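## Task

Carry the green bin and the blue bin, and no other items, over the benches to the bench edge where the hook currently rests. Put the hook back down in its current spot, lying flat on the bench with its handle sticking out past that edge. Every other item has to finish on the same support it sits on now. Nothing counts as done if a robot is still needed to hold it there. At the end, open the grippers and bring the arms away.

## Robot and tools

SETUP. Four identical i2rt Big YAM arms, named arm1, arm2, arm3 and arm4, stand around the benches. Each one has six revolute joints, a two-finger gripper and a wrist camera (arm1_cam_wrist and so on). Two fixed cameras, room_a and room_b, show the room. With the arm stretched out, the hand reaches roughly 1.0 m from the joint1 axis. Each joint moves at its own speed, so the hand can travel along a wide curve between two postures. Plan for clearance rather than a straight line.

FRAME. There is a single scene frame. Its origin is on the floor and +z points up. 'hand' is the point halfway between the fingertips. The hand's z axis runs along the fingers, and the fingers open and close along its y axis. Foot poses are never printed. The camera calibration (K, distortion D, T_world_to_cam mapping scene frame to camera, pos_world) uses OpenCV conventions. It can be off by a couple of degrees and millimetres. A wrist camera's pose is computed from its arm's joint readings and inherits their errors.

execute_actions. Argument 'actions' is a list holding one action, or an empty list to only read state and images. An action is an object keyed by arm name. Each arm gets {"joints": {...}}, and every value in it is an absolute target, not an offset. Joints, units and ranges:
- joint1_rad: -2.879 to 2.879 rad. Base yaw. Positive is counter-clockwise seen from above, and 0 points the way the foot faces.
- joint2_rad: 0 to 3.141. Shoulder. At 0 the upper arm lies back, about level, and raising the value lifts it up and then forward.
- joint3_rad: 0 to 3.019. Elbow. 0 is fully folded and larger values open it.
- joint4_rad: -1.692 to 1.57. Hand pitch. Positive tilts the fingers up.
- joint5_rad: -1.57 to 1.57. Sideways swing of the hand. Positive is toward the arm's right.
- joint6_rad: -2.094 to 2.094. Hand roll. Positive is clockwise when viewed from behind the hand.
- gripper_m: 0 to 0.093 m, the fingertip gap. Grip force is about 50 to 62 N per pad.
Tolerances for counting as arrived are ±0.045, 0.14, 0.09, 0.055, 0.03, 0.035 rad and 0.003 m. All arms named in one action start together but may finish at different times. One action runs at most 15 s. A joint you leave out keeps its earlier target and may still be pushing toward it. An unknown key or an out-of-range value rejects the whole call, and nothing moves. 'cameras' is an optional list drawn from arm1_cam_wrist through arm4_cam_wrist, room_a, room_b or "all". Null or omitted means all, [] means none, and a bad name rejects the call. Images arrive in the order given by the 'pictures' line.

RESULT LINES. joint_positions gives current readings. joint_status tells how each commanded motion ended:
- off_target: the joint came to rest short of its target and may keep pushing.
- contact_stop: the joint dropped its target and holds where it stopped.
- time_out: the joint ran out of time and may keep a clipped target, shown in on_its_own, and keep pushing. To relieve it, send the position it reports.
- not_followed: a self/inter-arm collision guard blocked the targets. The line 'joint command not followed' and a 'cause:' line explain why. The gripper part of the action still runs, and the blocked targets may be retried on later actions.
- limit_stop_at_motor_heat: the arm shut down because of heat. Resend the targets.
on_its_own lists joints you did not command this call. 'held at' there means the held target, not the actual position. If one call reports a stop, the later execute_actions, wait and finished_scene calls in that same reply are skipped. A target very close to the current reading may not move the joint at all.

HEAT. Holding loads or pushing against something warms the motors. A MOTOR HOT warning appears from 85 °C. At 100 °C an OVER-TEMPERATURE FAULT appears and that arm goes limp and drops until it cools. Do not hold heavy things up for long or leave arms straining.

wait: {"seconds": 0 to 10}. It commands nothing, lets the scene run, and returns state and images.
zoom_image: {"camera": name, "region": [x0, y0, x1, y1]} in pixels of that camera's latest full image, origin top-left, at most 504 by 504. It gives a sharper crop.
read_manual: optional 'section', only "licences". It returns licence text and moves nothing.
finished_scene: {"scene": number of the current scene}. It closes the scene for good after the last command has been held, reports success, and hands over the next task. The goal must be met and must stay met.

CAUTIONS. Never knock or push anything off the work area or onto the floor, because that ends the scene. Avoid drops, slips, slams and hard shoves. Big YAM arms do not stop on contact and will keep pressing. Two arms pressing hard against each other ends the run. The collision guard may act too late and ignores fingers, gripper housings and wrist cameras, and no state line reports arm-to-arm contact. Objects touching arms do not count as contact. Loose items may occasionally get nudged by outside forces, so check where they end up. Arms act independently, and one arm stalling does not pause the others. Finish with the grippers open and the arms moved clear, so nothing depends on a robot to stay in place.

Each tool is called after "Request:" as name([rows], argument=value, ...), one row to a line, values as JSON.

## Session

Request:
execute_actions(actions=[])

Scene clock: 0.00 s.
arm1.joint_positions: joint1_rad=+0.204 joint2_rad=+0.376 joint3_rad=+1.638 joint4_rad=-1.377 joint5_rad=-0.180 joint6_rad=-0.747 gripper_m=+0.095
arm1.joint_status: not commanded
arm1.hand: x=-0.5323 y=-1.1417 z=+1.4497 quat_wxyz=(-0.517, +0.737, -0.133, -0.415) (m; scene frame)
arm2.joint_positions: joint1_rad=-0.886 joint2_rad=+0.326 joint3_rad=+1.487 joint4_rad=-1.541 joint5_rad=-0.196 joint6_rad=+0.716 gripper_m=+0.094
arm2.joint_status: not commanded
arm2.hand: x=+0.4899 y=-1.1268 z=+1.2855 quat_wxyz=(-0.359, +0.075, -0.821, -0.437) (m; scene frame)
arm3.joint_positions: joint1_rad=-0.043 joint2_rad=+0.336 joint3_rad=+1.481 joint4_rad=-1.494 joint5_rad=-0.013 joint6_rad=+0.403 gripper_m=+0.094
arm3.joint_status: not commanded
arm3.hand: x=-0.5011 y=+1.1126 z=+1.3290 quat_wxyz=(-0.464, -0.710, -0.413, +0.332) (m; scene frame)
arm4.joint_positions: joint1_rad=+0.509 joint2_rad=+0.251 joint3_rad=+1.549 joint4_rad=-1.544 joint5_rad=+0.218 joint6_rad=-0.057 gripper_m=+0.094
arm4.joint_status: not commanded
arm4.hand: x=+0.4778 y=+1.1651 z=+1.3734 quat_wxyz=(-0.474, -0.434, -0.655, +0.397) (m; scene frame)
pictures: arm1_cam_wrist, arm2_cam_wrist, arm3_cam_wrist, arm4_cam_wrist, room_a, room_b
camera_calibration (this result's frames):
arm1_cam_wrist: T_world_to_cam=[[0.633737, 0.426921, 0.64507, -0.112226], [0.772901, -0.315334, -0.550626, 0.858141], [-0.0316611, 0.847527, -0.529807, 1.84577], [0, 0, 0, 1]] pos_world=[-0.533697, -1.24582, 1.52281]
arm2_cam_wrist: T_world_to_cam=[[0.435565, -0.598468, -0.672398, -0.0246437], [-0.90009, -0.298703, -0.317198, 0.512427], [-0.0110137, 0.743379, -0.66878, 1.82352], [0, 0, 0, 1]] pos_world=[0.492048, -1.21725, 1.3655]
arm3_cam_wrist: T_world_to_cam=[[-0.888363, 0.236298, -0.393668, -0.185512], [0.419701, 0.76559, -0.487568, 0.0134477], [0.186178, -0.59836, -0.779297, 1.91985], [0, 0, 0, 1]] pos_world=[-0.527879, 1.1823, 1.42966]
arm4_cam_wrist: T_world_to_cam=[[-0.945849, -0.306063, 0.108144, 0.659751], [-0.300411, 0.699128, -0.648824, 0.222533], [0.122974, -0.646178, -0.753214, 1.85726], [0, 0, 0, 1]] pos_world=[0.462481, 1.24647, 1.47195]
Images, in order (width x height): arm1_cam_wrist 896x504, arm2_cam_wrist 896x504, arm3_cam_wrist 896x504, arm4_cam_wrist 896x504, room_a 896x504, room_b 896x504.

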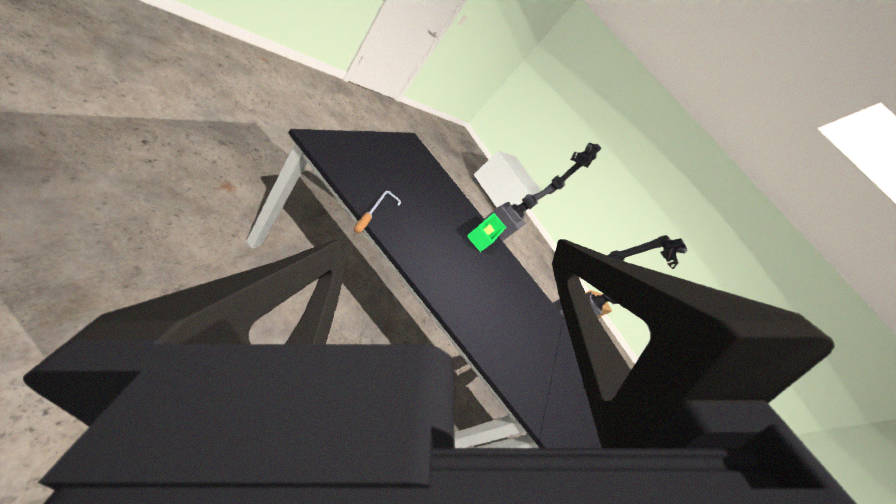

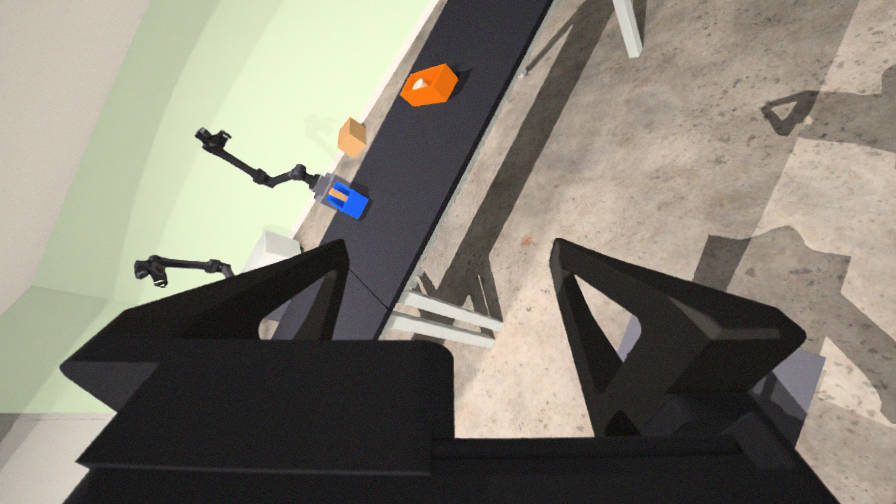

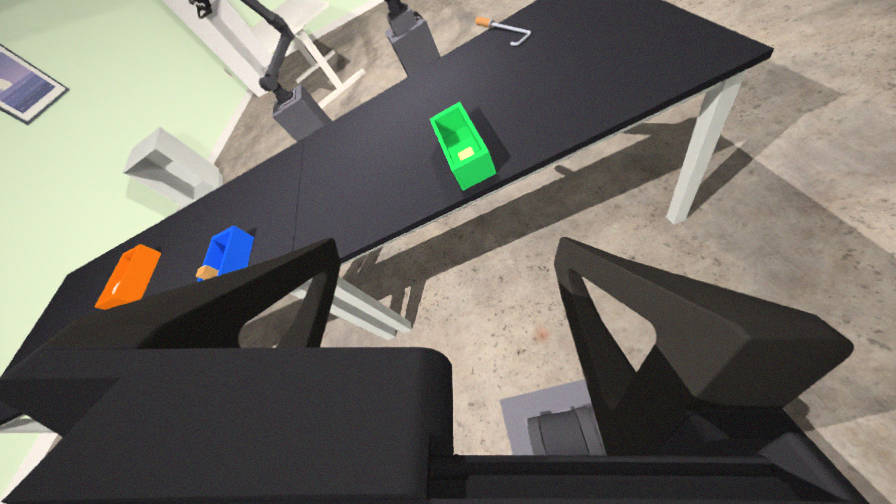

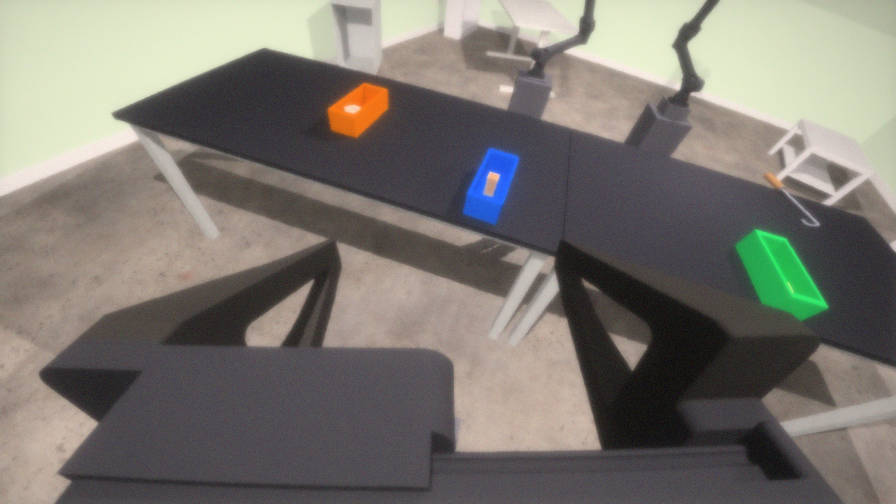

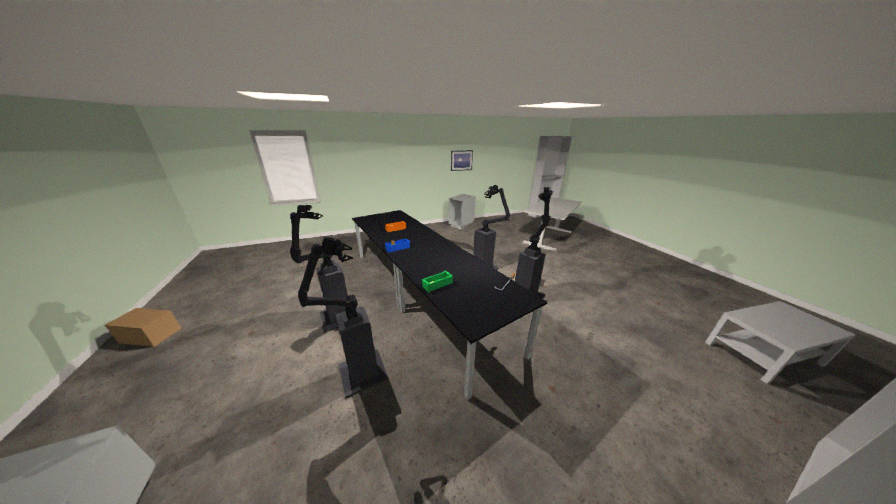

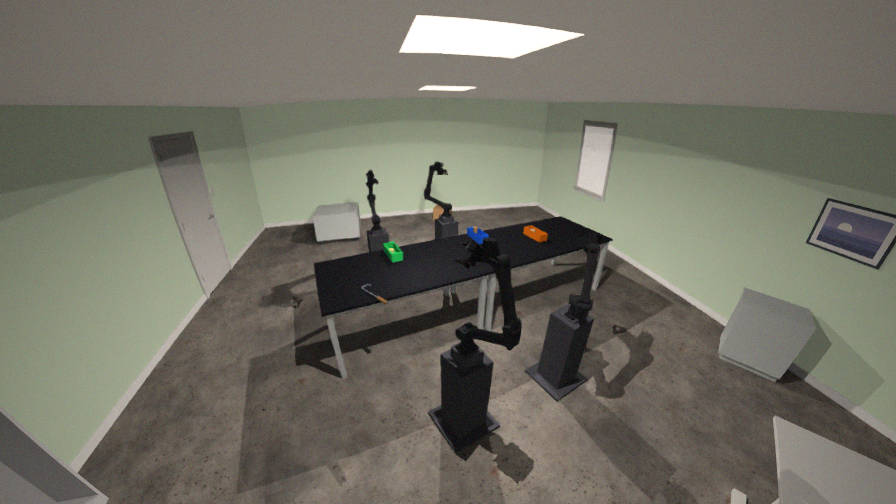

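Request:
execute_actions([
  {"arm1":{"joints":{"joint1_rad":0.33,"joint2_rad":1.5,"joint3_rad":0.5,"joint4_rad":1.0,"joint5_rad":0.06,"joint6_rad":0}},"arm2":{"joints":{"joint1_rad":0.68,"joint2_rad":1.5,"joint3_rad":0.6,"joint4_rad":0.87,"joint5_rad":0.75,"joint6_rad":0}},"arm3":{"joints":{"joint1_rad":0.02,"joint2_rad":1.5,"joint3_rad":0.4,"joint4_rad":1.1,"joint5_rad":0,"joint6_rad":0,"gripper_m":0.065}},"arm4":{"joints":{"joint1_rad":0.0,"joint2_rad":1.5,"joint3_rad":0.4,"joint4_rad":1.1,"joint5_rad":0,"joint6_rad":0,"gripper_m":0.065}}},
], cameras=[])

Request:
execute_actions([
  {"arm1":{"joints":{"joint2_rad":2.3,"joint3_rad":1.16,"joint4_rad":1.16}},"arm3":{"joints":{"joint2_rad":2.0,"joint3_rad":0.82,"joint4_rad":1.18}},"arm4":{"joints":{"joint2_rad":2.09,"joint3_rad":0.84,"joint4_rad":1.25}}},
], cameras=["arm1_cam_wrist","arm3_cam_wrist","arm4_cam_wrist"])

Scene clock: 3.27 s.
arm1.joint_positions: joint1_rad=+0.327 joint2_rad=+1.495 joint3_rad=+0.498 joint4_rad=+0.976 joint5_rad=+0.056 joint6_rad=-0.007 gripper_m=+0.095
arm1.joint_status: all done
arm1.hand: x=-0.6985 y=-0.7178 z=+0.9642 quat_wxyz=(-0.390, +0.594, -0.402, -0.577) (m; scene frame)
arm2.joint_positions: joint1_rad=+0.678 joint2_rad=+1.489 joint3_rad=+0.612 joint4_rad=+0.850 joint5_rad=+0.747 joint6_rad=+0.008 gripper_m=+0.094
arm2.joint_status: all done
arm2.hand: x=+0.2088 y=-0.7471 z=+0.9224 quat_wxyz=(-0.496, +0.511, -0.499, -0.494) (m; scene frame)
arm3.joint_positions: joint1_rad=+0.017 joint2_rad=+1.491 joint3_rad=+0.402 joint4_rad=+1.075 joint5_rad=-0.003 joint6_rad=+0.014 gripper_m=+0.065
arm3.joint_status: all done
arm3.hand: x=-0.5133 y=+0.7091 z=+0.9140 quat_wxyz=(-0.489, -0.525, -0.485, +0.499) (m; scene frame)
arm4.joint_positions: joint1_rad=-0.001 joint2_rad=+1.494 joint3_rad=+0.402 joint4_rad=+1.080 joint5_rad=+0.000 joint6_rad=-0.009 gripper_m=+0.065
arm4.joint_status: all done
arm4.hand: x=+0.5068 y=+0.7085 z=+0.9454 quat_wxyz=(-0.495, -0.500, -0.506, +0.499) (m; scene frame)
pictures: none
No camera images: the call's "cameras" was empty. Leave "cameras" out to get every camera's image.

Scene clock: 4.83 s.
arm1.joint_positions: joint1_rad=+0.327 joint2_rad=+2.324 joint3_rad=+1.131 joint4_rad=+1.143 joint5_rad=+0.056 joint6_rad=-0.007 gripper_m=+0.095
arm1.joint_status: all done
arm1.hand: x=-0.7855 y=-0.5364 z=+0.7680 quat_wxyz=(-0.384, +0.603, -0.407, -0.568) (m; scene frame)
arm2.joint_positions: joint1_rad=+0.678 joint2_rad=+1.489 joint3_rad=+0.612 joint4_rad=+0.850 joint5_rad=+0.747 joint6_rad=+0.008 gripper_m=+0.094
arm2.joint_status: not commanded
arm2.hand: x=+0.2088 y=-0.7471 z=+0.9224 quat_wxyz=(-0.496, +0.511, -0.499, -0.494) (m; scene frame)
arm3.joint_positions: joint1_rad=+0.017 joint2_rad=+1.991 joint3_rad=+0.794 joint4_rad=+1.158 joint5_rad=-0.003 joint6_rad=+0.014 gripper_m=+0.065
arm3.joint_status: all done
arm3.hand: x=-0.5194 y=+0.5686 z=+0.8250 quat_wxyz=(-0.483, -0.531, -0.491, +0.493) (m; scene frame)
arm4.joint_positions: joint1_rad=-0.001 joint2_rad=+2.097 joint3_rad=+0.809 joint4_rad=+1.235 joint5_rad=+0.000 joint6_rad=-0.009 gripper_m=+0.065
arm4.joint_status: all done
arm4.hand: x=+0.5072 y=+0.5678 z=+0.8186 quat_wxyz=(-0.485, -0.510, -0.516, +0.489) (m; scene frame)
pictures: arm1_cam_wrist, arm3_cam_wrist, arm4_cam_wrist
camera_calibration (this result's frames):
arm1_cam_wrist: T_world_to_cam=[[0.93011, 0.367176, -0.00877698, 0.932524], [0.22171, -0.580354, -0.783604, 0.473145], [-0.292814, 0.726892, -0.621199, 0.76396], [0, 0, 0, 1]] pos_world=[-0.748552, -0.623125, 0.853514]
arm3_cam_wrist: T_world_to_cam=[[-0.997597, 0.0558181, -0.0410548, -0.516698], [0.0667417, 0.614855, -0.785811, 0.340384], [-0.0186197, -0.786662, -0.617103, 1.0719], [0, 0, 0, 1]] pos_world=[-0.518216, 0.66278, 0.907739]
arm4_cam_wrist: T_world_to_cam=[[-0.99996, -0.000623659, 0.00889919, 0.499984], [-0.00735409, 0.622315, -0.782732, 0.293567], [-0.00504995, -0.782766, -0.622295, 1.08512], [0, 0, 0, 1]] pos_world=[0.507603, 0.667015, 0.900599]
Images, in order (width x height): arm1_cam_wrist 896x504, arm3_cam_wrist 896x504, arm4_cam_wrist 896x504.

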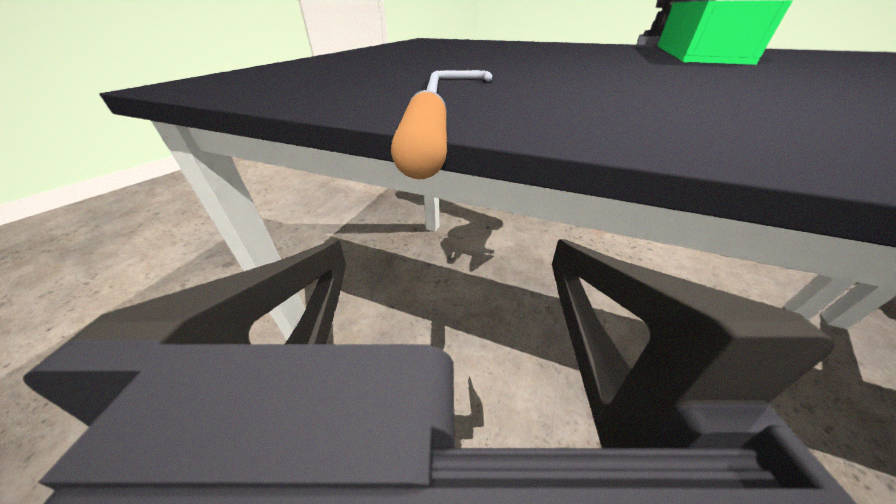

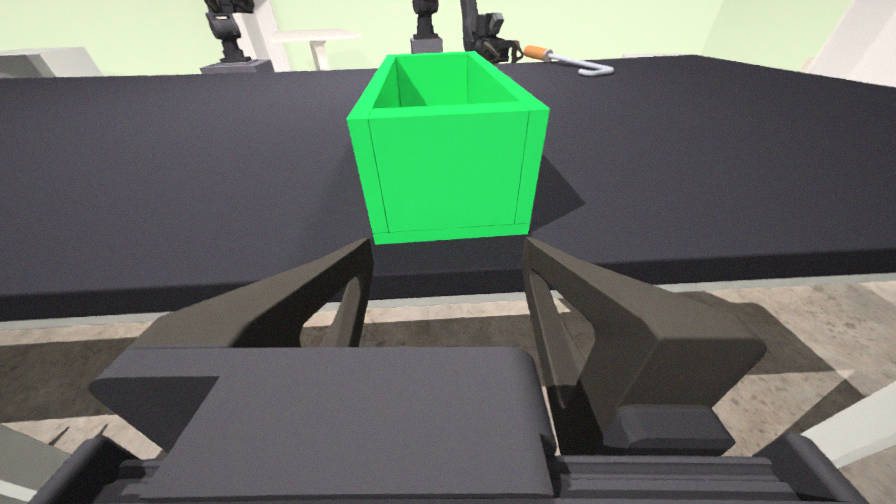

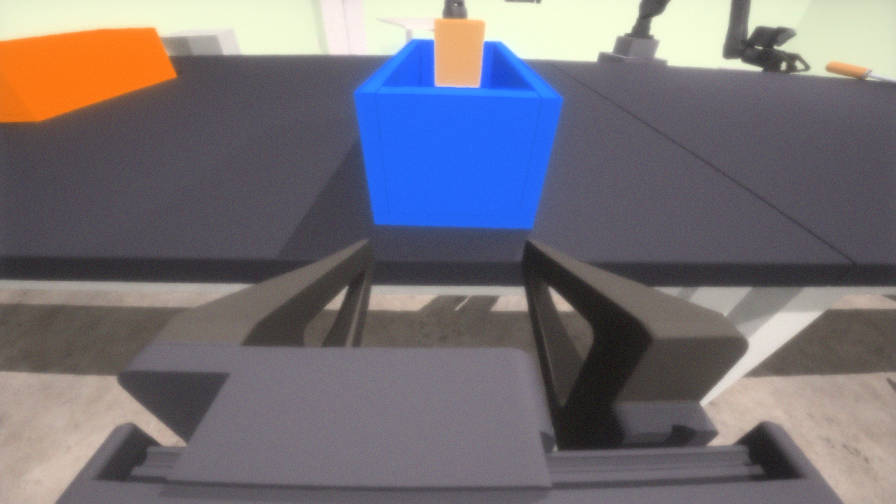

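Request:
execute_actions([
  {"arm1":{"joints":{"joint1_rad":0.355,"joint2_rad":2.33,"joint3_rad":1.3,"joint4_rad":1.05}},"arm3":{"joints":{"joint2_rad":2.15,"joint3_rad":1.25,"joint4_rad":0.85}},"arm4":{"joints":{"joint2_rad":2.21,"joint3_rad":1.25,"joint4_rad":0.92}}},
], cameras=[])

Request:
execute_actions([
  {"arm1":{"joints":{"joint2_rad":2.43,"joint3_rad":1.57,"joint4_rad":0.88}},"arm3":{"joints":{"joint2_rad":2.35,"joint3_rad":1.7,"joint4_rad":0.6}},"arm4":{"joints":{"joint2_rad":2.4,"joint3_rad":1.7,"joint4_rad":0.66}}},
], cameras=["arm1_cam_wrist","arm3_cam_wrist","arm4_cam_wrist"])

Scene clock: 8.50 s.
arm1.joint_positions: joint1_rad=+0.353 joint2_rad=+2.327 joint3_rad=+1.278 joint4_rad=+1.059 joint5_rad=+0.057 joint6_rad=-0.007 gripper_m=+0.095
arm1.joint_status: all done
arm1.hand: x=-0.8245 y=-0.4989 z=+0.8049 quat_wxyz=(-0.388, +0.590, -0.390, -0.592) (m; scene frame)
arm2.joint_positions: joint1_rad=+0.678 joint2_rad=+1.489 joint3_rad=+0.612 joint4_rad=+0.850 joint5_rad=+0.747 joint6_rad=+0.008 gripper_m=+0.094
arm2.joint_status: not commanded
arm2.hand: x=+0.2088 y=-0.7471 z=+0.9224 quat_wxyz=(-0.496, +0.511, -0.499, -0.494) (m; scene frame)
arm3.joint_positions: joint1_rad=+0.017 joint2_rad=+2.140 joint3_rad=+1.229 joint4_rad=+0.869 joint5_rad=-0.002 joint6_rad=+0.007 gripper_m=+0.065
arm3.joint_status: all done
arm3.hand: x=-0.5273 y=+0.4294 z=+0.8412 quat_wxyz=(-0.481, -0.531, -0.493, +0.494) (m; scene frame)
arm4.joint_positions: joint1_rad=-0.001 joint2_rad=+2.209 joint3_rad=+1.218 joint4_rad=+0.924 joint5_rad=+0.000 joint6_rad=-0.004 gripper_m=+0.065
arm4.joint_status: all done
arm4.hand: x=+0.5076 y=+0.4342 z=+0.8329 quat_wxyz=(-0.483, -0.514, -0.518, +0.484) (m; scene frame)
pictures: none
No camera images: the call's "cameras" was empty. Leave "cameras" out to get every camera's image.

Scene clock: 9.73 s.
arm1.joint_positions: joint1_rad=+0.353 joint2_rad=+2.447 joint3_rad=+1.539 joint4_rad=+0.887 joint5_rad=+0.057 joint6_rad=-0.007 gripper_m=+0.095
arm1.joint_status: all done
arm1.hand: x=-0.8558 y=-0.4366 z=+0.7884 quat_wxyz=(-0.382, +0.599, -0.395, -0.582) (m; scene frame)
arm2.joint_positions: joint1_rad=+0.678 joint2_rad=+1.489 joint3_rad=+0.612 joint4_rad=+0.850 joint5_rad=+0.747 joint6_rad=+0.008 gripper_m=+0.094
arm2.joint_status: not commanded
arm2.hand: x=+0.2088 y=-0.7471 z=+0.9224 quat_wxyz=(-0.496, +0.511, -0.499, -0.494) (m; scene frame)
arm3.joint_positions: joint1_rad=+0.017 joint2_rad=+2.333 joint3_rad=+1.669 joint4_rad=+0.618 joint5_rad=+0.000 joint6_rad=-0.007 gripper_m=+0.065
arm3.joint_status: all done
arm3.hand: x=-0.5337 y=+0.3136 z=+0.8504 quat_wxyz=(-0.475, -0.529, -0.497, +0.497) (m; scene frame)
arm4.joint_positions: joint1_rad=-0.001 joint2_rad=+2.393 joint3_rad=+1.652 joint4_rad=+0.662 joint5_rad=-0.002 joint6_rad=+0.009 gripper_m=+0.065
arm4.joint_status: all done
arm4.hand: x=+0.5082 y=+0.3183 z=+0.8359 quat_wxyz=(-0.484, -0.520, -0.518, +0.477) (m; scene frame)
pictures: arm1_cam_wrist, arm3_cam_wrist, arm4_cam_wrist
camera_calibration (this result's frames):
arm1_cam_wrist: T_world_to_cam=[[0.92056, 0.390444, -0.0110987, 0.965217], [0.225591, -0.554649, -0.80092, 0.590895], [-0.31887, 0.734791, -0.598669, 0.64688], [0, 0, 0, 1]] pos_world=[-0.815571, -0.524445, 0.871239]
arm3_cam_wrist: T_world_to_cam=[[-0.99812, 0.057966, -0.0199104, -0.534576], [0.0517038, 0.621895, -0.781392, 0.504068], [-0.0329121, -0.780953, -0.623722, 0.882913], [0, 0, 0, 1]] pos_world=[-0.530575, 0.407023, 0.933924]
arm4_cam_wrist: T_world_to_cam=[[-0.999951, -0.001306, -0.00983498, 0.516536], [0.00669775, 0.642457, -0.766292, 0.435102], [0.00731934, -0.766321, -0.642417, 0.905939], [0, 0, 0, 1]] pos_world=[0.506966, 0.415379, 0.920486]
Images, in order (width x height): arm1_cam_wrist 896x504, arm3_cam_wrist 896x504, arm4_cam_wrist 896x504.

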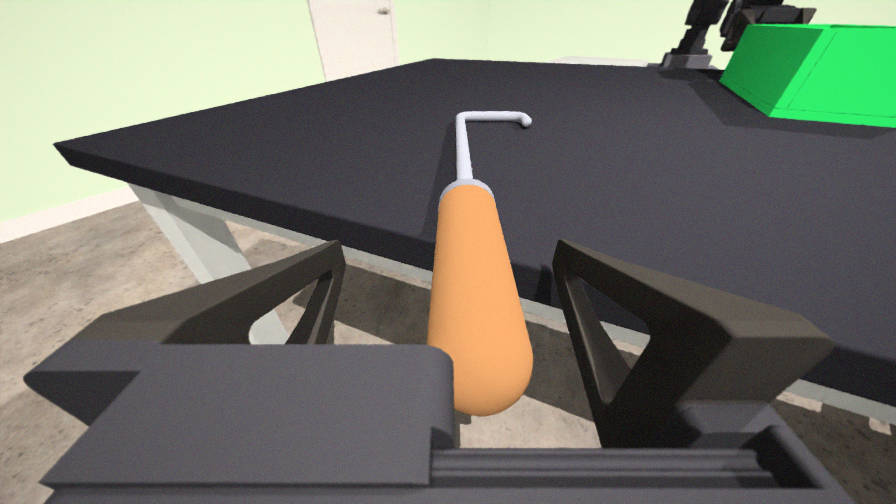

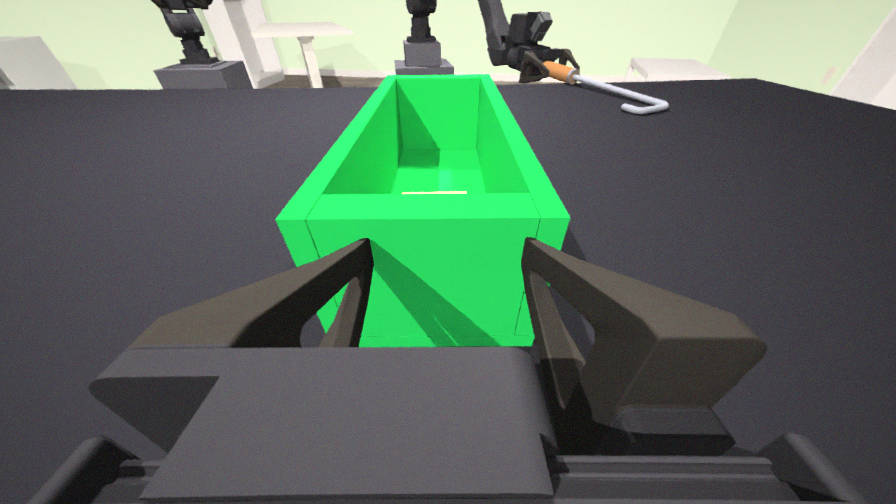

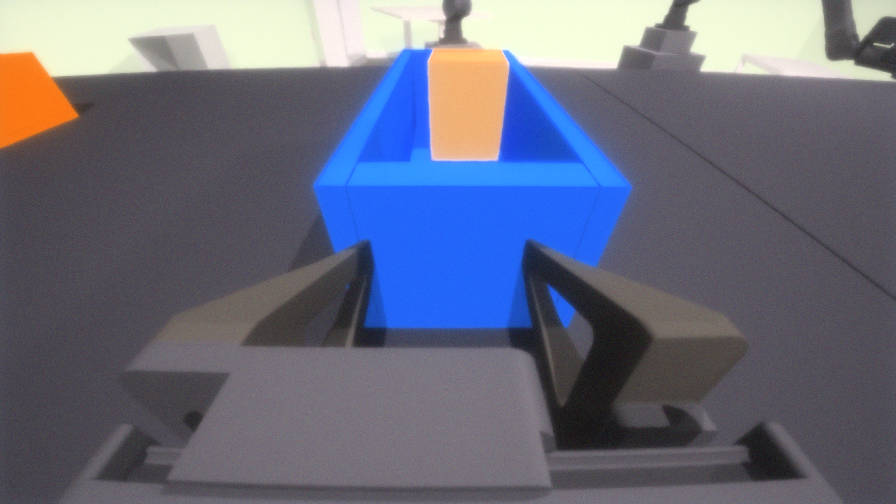

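Request:
execute_actions([
  {"arm1":{"joints":{"gripper_m":0.0}},"arm3":{"joints":{"joint1_rad":0.04,"joint2_rad":2.62,"joint3_rad":2.2,"joint4_rad":0.4}},"arm4":{"joints":{"joint2_rad":2.66,"joint3_rad":2.2,"joint4_rad":0.44}}},
], cameras=[])

Request:
execute_actions([
  {"arm1":{"joints":{"joint2_rad":2.1,"joint3_rad":1.35,"joint4_rad":0.8}},"arm3":{"joints":{"joint2_rad":2.92,"joint3_rad":2.8,"joint4_rad":0.1}},"arm4":{"joints":{"joint2_rad":2.96,"joint3_rad":2.8,"joint4_rad":0.14}}},
], cameras=[])

Request:
execute_actions([
  {"arm1":{"joints":{"joint1_rad":-0.07,"joint5_rad":0,"joint6_rad":1.57}}},
], cameras=["arm1_cam_wrist","arm3_cam_wrist","room_a"])

Scene clock: 11.47 s.
arm1.joint_positions: joint1_rad=+0.353 joint2_rad=+2.447 joint3_rad=+1.539 joint4_rad=+0.887 joint5_rad=+0.061 joint6_rad=-0.006 gripper_m=+0.031
arm1.joint_status: gripper_m off_target (ended at +0.031, target +0.000)
arm1.hand: x=-0.8548 y=-0.4362 z=+0.7884 quat_wxyz=(-0.384, +0.598, -0.397, -0.581) (m; scene frame)
arm2.joint_positions: joint1_rad=+0.678 joint2_rad=+1.489 joint3_rad=+0.612 joint4_rad=+0.850 joint5_rad=+0.747 joint6_rad=+0.008 gripper_m=+0.094
arm2.joint_status: not commanded
arm2.hand: x=+0.2088 y=-0.7471 z=+0.9224 quat_wxyz=(-0.496, +0.511, -0.499, -0.494) (m; scene frame)
arm3.joint_positions: joint1_rad=+0.038 joint2_rad=+2.598 joint3_rad=+2.158 joint4_rad=+0.417 joint5_rad=+0.000 joint6_rad=-0.010 gripper_m=+0.065
arm3.joint_status: all done
arm3.hand: x=-0.5184 y=+0.2192 z=+0.8398 quat_wxyz=(-0.486, -0.517, -0.498, +0.499) (m; scene frame)
arm4.joint_positions: joint1_rad=-0.001 joint2_rad=+2.648 joint3_rad=+2.137 joint4_rad=+0.443 joint5_rad=-0.001 joint6_rad=+0.009 gripper_m=+0.065
arm4.joint_status: all done
arm4.hand: x=+0.5083 y=+0.2248 z=+0.8213 quat_wxyz=(-0.486, -0.518, -0.515, +0.480) (m; scene frame)
pictures: none
No camera images: the call's "cameras" was empty. Leave "cameras" out to get every camera's image.

Scene clock: 12.87 s.
arm1.joint_positions: joint1_rad=+0.353 joint2_rad=+2.145 joint3_rad=+1.327 joint4_rad=+0.780 joint5_rad=+0.061 joint6_rad=-0.003 gripper_m=+0.031
arm1.joint_status: all done
arm1.hand: x=-0.8338 y=-0.4757 z=+0.8979 quat_wxyz=(-0.379, +0.603, -0.401, -0.577) (m; scene frame)
arm2.joint_positions: joint1_rad=+0.678 joint2_rad=+1.489 joint3_rad=+0.612 joint4_rad=+0.850 joint5_rad=+0.747 joint6_rad=+0.008 gripper_m=+0.094
arm2.joint_status: not commanded
arm2.hand: x=+0.2088 y=-0.7471 z=+0.9224 quat_wxyz=(-0.496, +0.511, -0.499, -0.494) (m; scene frame)
arm3.joint_positions: joint1_rad=+0.038 joint2_rad=+2.893 joint3_rad=+2.753 joint4_rad=+0.117 joint5_rad=+0.001 joint6_rad=-0.010 gripper_m=+0.065
arm3.joint_status: all done
arm3.hand: x=-0.5203 y=+0.1622 z=+0.8379 quat_wxyz=(-0.486, -0.517, -0.498, +0.499) (m; scene frame)
arm4.joint_positions: joint1_rad=-0.001 joint2_rad=+2.941 joint3_rad=+2.729 joint4_rad=+0.143 joint5_rad=-0.001 joint6_rad=+0.009 gripper_m=+0.065
arm4.joint_status: all done
arm4.hand: x=+0.5085 y=+0.1658 z=+0.8158 quat_wxyz=(-0.486, -0.518, -0.516, +0.479) (m; scene frame)
pictures: none
No camera images: the call's "cameras" was empty. Leave "cameras" out to get every camera's image.

Scene clock: 15.03 s.
arm1.joint_positions: joint1_rad=-0.066 joint2_rad=+2.140 joint3_rad=+1.325 joint4_rad=+0.775 joint5_rad=-0.001 joint6_rad=+1.547 gripper_m=+0.031
arm1.joint_status: all done
arm1.hand: x=-0.5249 y=-0.3983 z=+0.8971 quat_wxyz=(+0.010, +0.023, -0.725, -0.689) (m; scene frame)
arm2.joint_positions: joint1_rad=+0.678 joint2_rad=+1.489 joint3_rad=+0.612 joint4_rad=+0.850 joint5_rad=+0.747 joint6_rad=+0.008 gripper_m=+0.094
arm2.joint_status: not commanded
arm2.hand: x=+0.2088 y=-0.7471 z=+0.9224 quat_wxyz=(-0.496, +0.511, -0.499, -0.494) (m; scene frame)
arm3.joint_positions: joint1_rad=+0.038 joint2_rad=+2.893 joint3_rad=+2.753 joint4_rad=+0.117 joint5_rad=+0.000 joint6_rad=-0.010 gripper_m=+0.065
arm3.joint_status: not commanded
arm3.hand: x=-0.5202 y=+0.1622 z=+0.8378 quat_wxyz=(-0.486, -0.517, -0.498, +0.499) (m; scene frame)
arm4.joint_positions: joint1_rad=-0.001 joint2_rad=+2.941 joint3_rad=+2.729 joint4_rad=+0.143 joint5_rad=-0.001 joint6_rad=+0.009 gripper_m=+0.065
arm4.joint_status: not commanded
arm4.hand: x=+0.5085 y=+0.1658 z=+0.8158 quat_wxyz=(-0.486, -0.518, -0.516, +0.479) (m; scene frame)
pictures: arm1_cam_wrist, arm3_cam_wrist, room_a
camera_calibration (this result's frames):
arm1_cam_wrist: T_world_to_cam=[[0.0108511, -0.0556895, -0.998389, 0.877369], [-0.791357, -0.610824, 0.0254704, -0.673047], [-0.611259, 0.789805, -0.0506983, 0.166144], [0, 0, 0, 1]] pos_world=[-0.440584, -0.493475, 0.901522]
arm3_cam_wrist: T_world_to_cam=[[-0.999175, 0.0368114, -0.0171404, -0.512033], [0.0359178, 0.604309, -0.79594, 0.594516], [-0.0189416, -0.795899, -0.605133, 0.751339], [0, 0, 0, 1]] pos_world=[-0.518733, 0.257567, 0.919083]
Images, in order (width x height): arm1_cam_wrist 896x504, arm3_cam_wrist 896x504, room_a 896x504.

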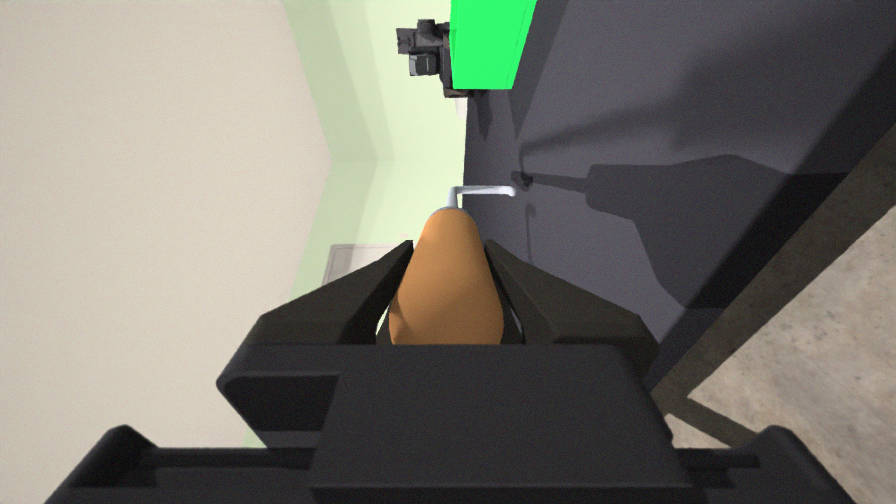

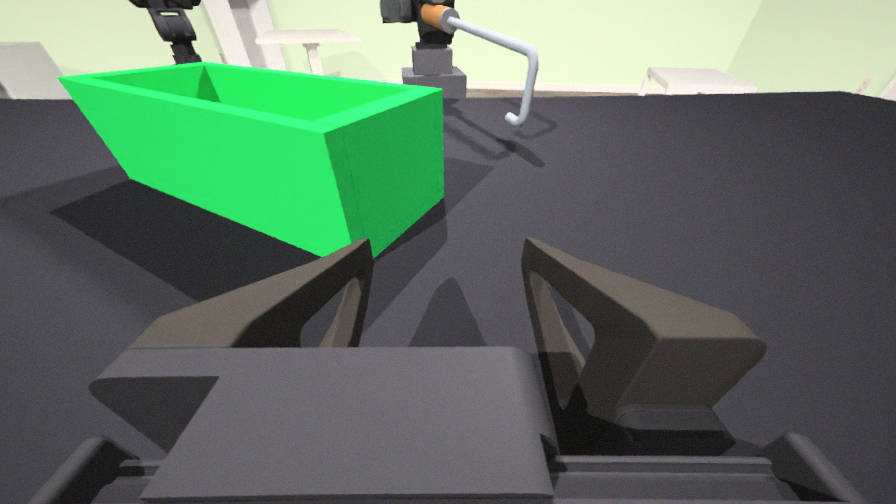

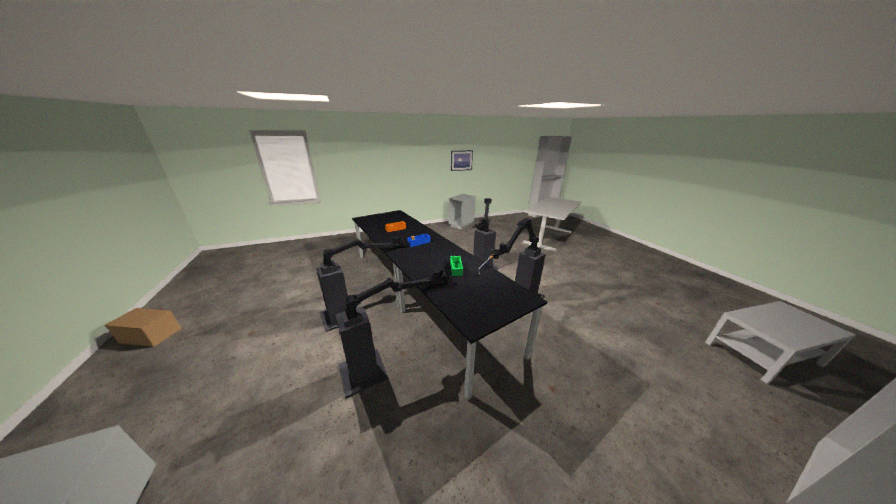

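Request:
execute_actions([
  {"arm1":{"joints":{"joint2_rad":1.95,"joint3_rad":1.45,"joint4_rad":0.55}},"arm3":{"joints":{"joint2_rad":2.0,"joint3_rad":1.6,"joint4_rad":-0.3}},"arm4":{"joints":{"joint2_rad":2.0,"joint3_rad":1.4,"joint4_rad":0}}},
], cameras=[])

Request:
execute_actions([
  {"arm1":{"joints":{"joint1_rad":-0.225,"joint2_rad":2.05,"joint3_rad":1.62,"joint4_rad":0.47,"joint5_rad":0.25}}},
], cameras=["arm1_cam_wrist","arm3_cam_wrist","room_a"])

Request:
zoom_image(camera="room_a", region=[410,210,530,300])

Scene clock: 24.90 s.
arm1.joint_positions: joint1_rad=-0.066 joint2_rad=+1.997 joint3_rad=+1.381 joint4_rad=+0.525 joint5_rad=-0.001 joint6_rad=+1.554 gripper_m=+0.031
arm1.joint_status: all done
arm1.hand: x=-0.5248 y=-0.3914 z=+0.9756 quat_wxyz=(+0.012, +0.021, -0.742, -0.670) (m; scene frame)
arm2.joint_positions: joint1_rad=+0.678 joint2_rad=+1.489 joint3_rad=+0.612 joint4_rad=+0.850 joint5_rad=+0.747 joint6_rad=+0.008 gripper_m=+0.094
arm2.joint_status: not commanded
arm2.hand: x=+0.2088 y=-0.7471 z=+0.9224 quat_wxyz=(-0.496, +0.511, -0.499, -0.494) (m; scene frame)
arm3.joint_positions: joint1_rad=+0.038 joint2_rad=+2.000 joint3_rad=+1.593 joint4_rad=-0.287 joint5_rad=+0.000 joint6_rad=-0.010 gripper_m=+0.065
arm3.joint_status: all done
arm3.hand: x=-0.5128 y=+0.4106 z=+0.8791 quat_wxyz=(-0.297, -0.651, -0.632, +0.299) (m; scene frame)
arm4.joint_positions: joint1_rad=-0.001 joint2_rad=+2.019 joint3_rad=+1.389 joint4_rad=-0.005 joint5_rad=-0.001 joint6_rad=+0.009 gripper_m=+0.065
arm4.joint_status: all done
arm4.hand: x=+0.5077 y=+0.4372 z=+0.8455 quat_wxyz=(-0.321, -0.633, -0.629, +0.317) (m; scene frame)
pictures: none
No camera images: the call's "cameras" was empty. Leave "cameras" out to get every camera's image.

Scene clock: 27.03 s.
arm1.joint_positions: joint1_rad=-0.220 joint2_rad=+2.102 joint3_rad=+1.529 joint4_rad=+0.443 joint5_rad=+0.249 joint6_rad=+1.554 gripper_m=+0.031
arm1.joint_status: joint3_rad time_out (moved +0.148 of +0.239); the others done
arm1.on_its_own: joint3_rad reads +1.529 and still pushes toward +1.620 since a time_out
arm1.hand: x=-0.3567 y=-0.3656 z=+0.9542 quat_wxyz=(-0.133, -0.117, -0.746, -0.642) (m; scene frame)
arm2.joint_positions: joint1_rad=+0.678 joint2_rad=+1.489 joint3_rad=+0.612 joint4_rad=+0.850 joint5_rad=+0.747 joint6_rad=+0.008 gripper_m=+0.094
arm2.joint_status: not commanded
arm2.hand: x=+0.2088 y=-0.7471 z=+0.9224 quat_wxyz=(-0.496, +0.511, -0.499, -0.494) (m; scene frame)
arm3.joint_positions: joint1_rad=+0.038 joint2_rad=+2.000 joint3_rad=+1.593 joint4_rad=-0.287 joint5_rad=+0.000 joint6_rad=-0.010 gripper_m=+0.065
arm3.joint_status: not commanded
arm3.hand: x=-0.5128 y=+0.4106 z=+0.8791 quat_wxyz=(-0.297, -0.651, -0.632, +0.299) (m; scene frame)
arm4.joint_positions: joint1_rad=-0.001 joint2_rad=+2.019 joint3_rad=+1.389 joint4_rad=-0.005 joint5_rad=-0.001 joint6_rad=+0.009 gripper_m=+0.065
arm4.joint_status: not commanded
arm4.hand: x=+0.5077 y=+0.4372 z=+0.8455 quat_wxyz=(-0.321, -0.633, -0.629, +0.317) (m; scene frame)
pictures: arm1_cam_wrist, arm3_cam_wrist, room_a
camera_calibration (this result's frames):
arm1_cam_wrist: T_world_to_cam=[[-0.0144169, -0.148968, -0.988737, 0.882072], [-0.967382, -0.248038, 0.0514764, -0.476385], [-0.252913, 0.957228, -0.140533, 0.520829], [0, 0, 0, 1]] pos_world=[-0.316405, -0.485313, 0.969854]
arm3_cam_wrist: T_world_to_cam=[[-0.999223, 0.0368472, -0.0139947, -0.515888], [0.0391657, 0.968096, -0.2475, -0.152797], [0.00442848, -0.247856, -0.968787, 1.08079], [0, 0, 0, 1]] pos_world=[-0.514289, 0.434811, 1.00202]
Images, in order (width x height): arm1_cam_wrist 896x504, arm3_cam_wrist 896x504, room_a 896x504.

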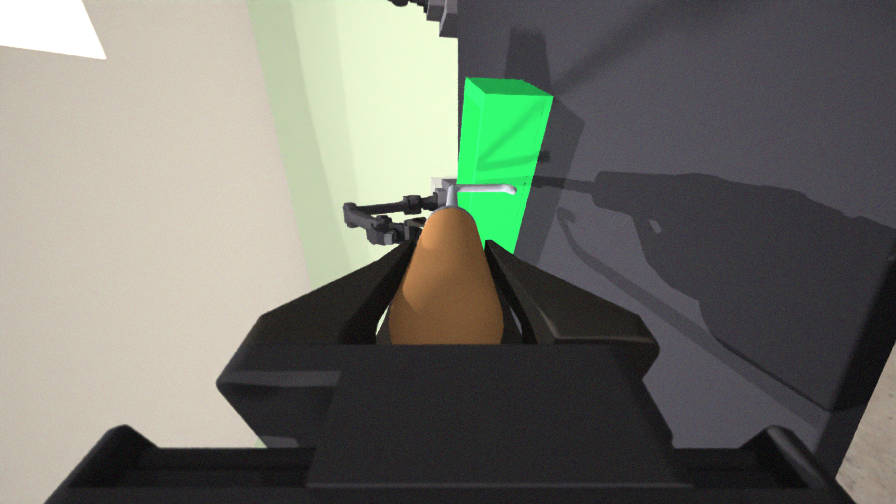

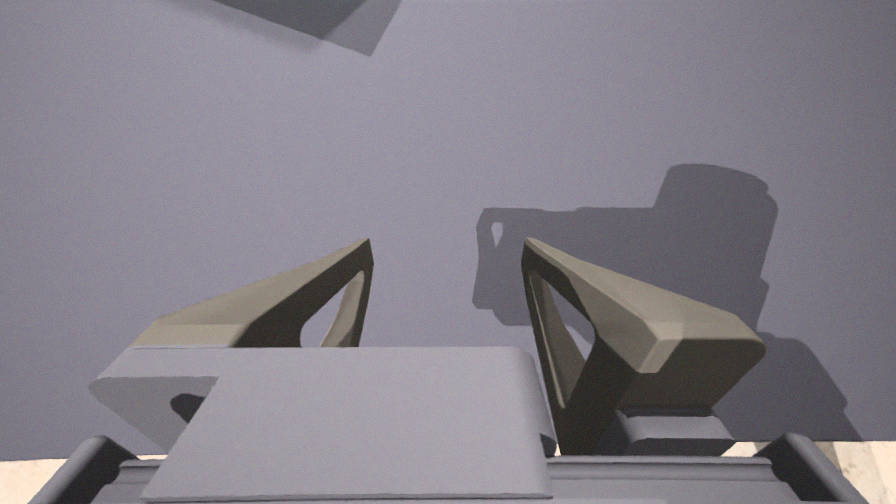

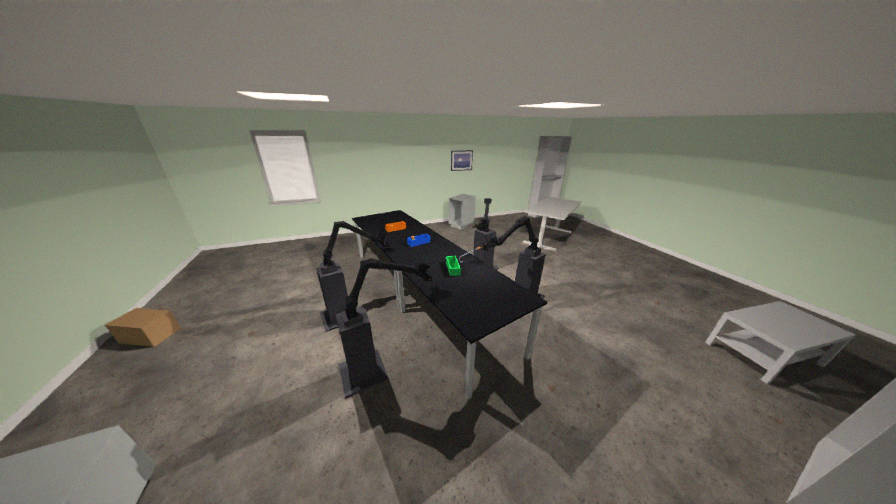

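Region (410, 210, 530, 300) of room_a's 896x504 image, scaled by 4.200, with more detail than that image has; it fills the top 378 rows of this view, and the rest is white.

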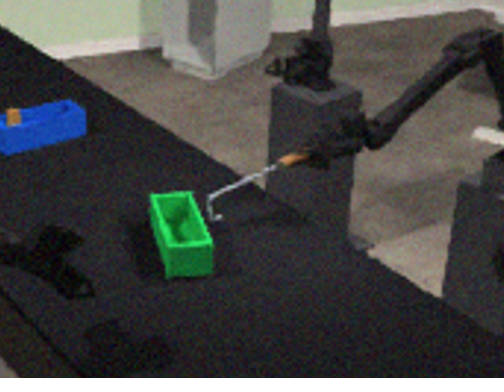

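Request:
execute_actions([
  {"arm1":{"joints":{"joint4_rad":0.8}}},
], cameras=[])

Request:
execute_actions([
  {"arm1":{"joints":{"joint1_rad":-0.29,"joint2_rad":2.3,"joint3_rad":1.95,"joint4_rad":0.6}},"arm3":{"joints":{"joint4_rad":0.3}}},
], cameras=["arm1_cam_wrist","arm3_cam_wrist","room_a"])

Request:
zoom_image(camera="room_a", region=[410,210,530,300])

Scene clock: 29.60 s.
arm1.joint_positions: joint1_rad=-0.220 joint2_rad=+2.103 joint3_rad=+1.538 joint4_rad=+0.740 joint5_rad=+0.249 joint6_rad=+1.554 gripper_m=+0.031
arm1.joint_status: joint4_rad time_out (moved +0.297 of +0.357)
arm1.on_its_own: joint4_rad reads +0.740 and still pushes toward +0.800 since a time_out
arm1.hand: x=-0.3562 y=-0.3642 z=+1.0301 quat_wxyz=(-0.126, -0.126, -0.638, -0.749) (m; scene frame)
arm2.joint_positions: joint1_rad=+0.678 joint2_rad=+1.489 joint3_rad=+0.612 joint4_rad=+0.850 joint5_rad=+0.747 joint6_rad=+0.008 gripper_m=+0.094
arm2.joint_status: not commanded
arm2.hand: x=+0.2088 y=-0.7471 z=+0.9224 quat_wxyz=(-0.496, +0.511, -0.499, -0.494) (m; scene frame)
arm3.joint_positions: joint1_rad=+0.038 joint2_rad=+2.000 joint3_rad=+1.593 joint4_rad=-0.287 joint5_rad=+0.000 joint6_rad=-0.010 gripper_m=+0.065
arm3.joint_status: not commanded
arm3.hand: x=-0.5128 y=+0.4106 z=+0.8791 quat_wxyz=(-0.297, -0.651, -0.632, +0.299) (m; scene frame)
arm4.joint_positions: joint1_rad=-0.001 joint2_rad=+2.019 joint3_rad=+1.389 joint4_rad=-0.005 joint5_rad=-0.001 joint6_rad=+0.009 gripper_m=+0.065
arm4.joint_status: not commanded
arm4.hand: x=+0.5077 y=+0.4372 z=+0.8455 quat_wxyz=(-0.321, -0.633, -0.629, +0.317) (m; scene frame)
pictures: none
No camera images: the call's "cameras" was empty. Leave "cameras" out to get every camera's image.

not run: a stop came earlier in this reply.

Region (410, 210, 530, 300) of room_a's 896x504 image, scaled by 4.200, with more detail than that image has; it fills the top 378 rows of this view, and the rest is white.

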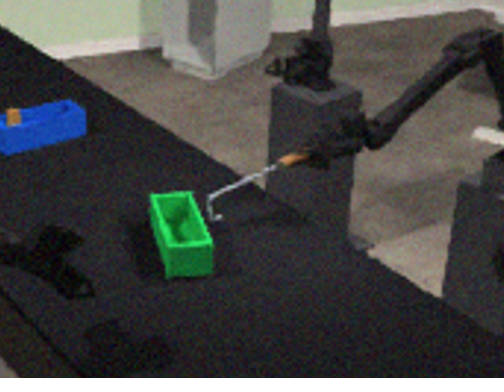

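Request:
execute_actions([
  {"arm1":{"joints":{"joint1_rad":-0.29,"joint2_rad":2.3,"joint3_rad":1.98,"joint4_rad":0.55}},"arm3":{"joints":{"joint4_rad":0.3}}},
], cameras=["arm3_cam_wrist","room_a"])

Request:
zoom_image(camera="room_a", region=[410,210,530,300])

Scene clock: 31.13 s.
arm1.joint_positions: joint1_rad=-0.293 joint2_rad=+2.373 joint3_rad=+1.891 joint4_rad=+0.515 joint5_rad=+0.250 joint6_rad=+1.556 gripper_m=+0.031
arm1.joint_status: all done
arm1.hand: x=-0.2808 y=-0.2907 z=+0.9448 quat_wxyz=(-0.155, -0.148, -0.685, -0.697) (m; scene frame)
arm2.joint_positions: joint1_rad=+0.678 joint2_rad=+1.489 joint3_rad=+0.612 joint4_rad=+0.850 joint5_rad=+0.747 joint6_rad=+0.008 gripper_m=+0.094
arm2.joint_status: not commanded
arm2.hand: x=+0.2088 y=-0.7471 z=+0.9224 quat_wxyz=(-0.496, +0.511, -0.499, -0.494) (m; scene frame)
arm3.joint_positions: joint1_rad=+0.038 joint2_rad=+2.000 joint3_rad=+1.593 joint4_rad=+0.275 joint5_rad=+0.000 joint6_rad=-0.010 gripper_m=+0.065
arm3.joint_status: all done
arm3.hand: x=-0.5165 y=+0.3549 z=+1.0035 quat_wxyz=(-0.458, -0.543, -0.524, +0.470) (m; scene frame)
arm4.joint_positions: joint1_rad=-0.001 joint2_rad=+2.019 joint3_rad=+1.389 joint4_rad=-0.005 joint5_rad=-0.001 joint6_rad=+0.009 gripper_m=+0.065
arm4.joint_status: not commanded
arm4.hand: x=+0.5077 y=+0.4372 z=+0.8455 quat_wxyz=(-0.321, -0.633, -0.629, +0.317) (m; scene frame)
pictures: arm3_cam_wrist, room_a
camera_calibration (this result's frames):
arm3_cam_wrist: T_world_to_cam=[[-0.999178, 0.036961, -0.0166429, -0.513185], [0.037503, 0.68711, -0.725585, 0.510626], [-0.0153829, -0.725613, -0.687931, 1.06506], [0, 0, 0, 1]] pos_world=[-0.515529, 0.440936, 1.09465]
Images, in order (width x height): arm3_cam_wrist 896x504, room_a 896x504.

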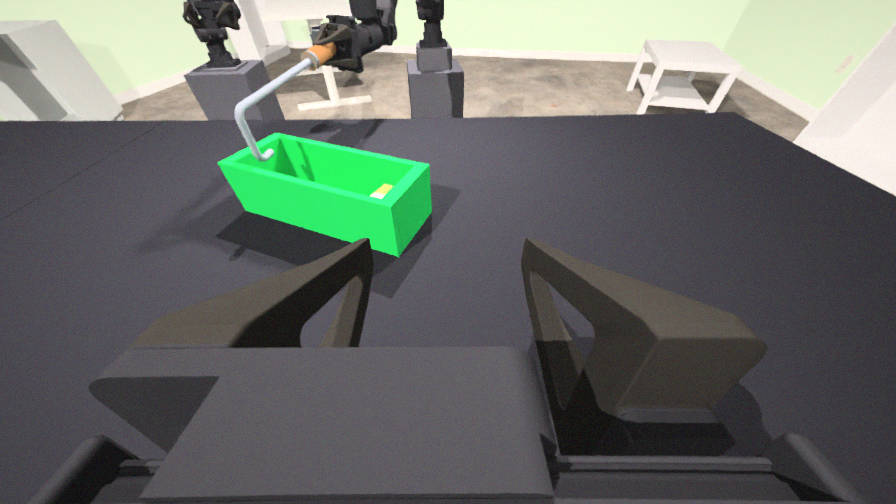

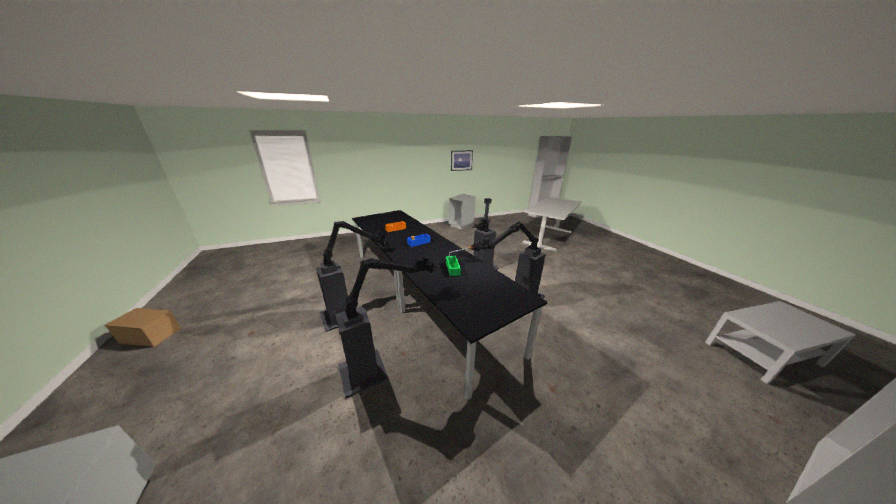

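Region (410, 210, 530, 300) of room_a's 896x504 image, scaled by 4.200, with more detail than that image has; it fills the top 378 rows of this view, and the rest is white.

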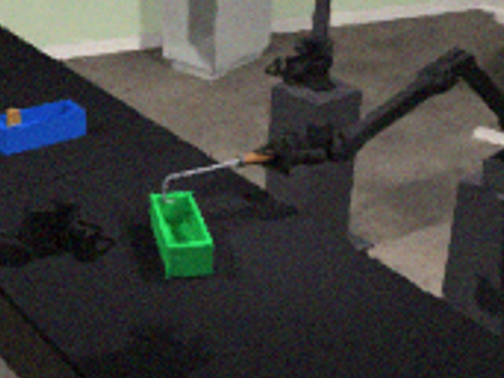

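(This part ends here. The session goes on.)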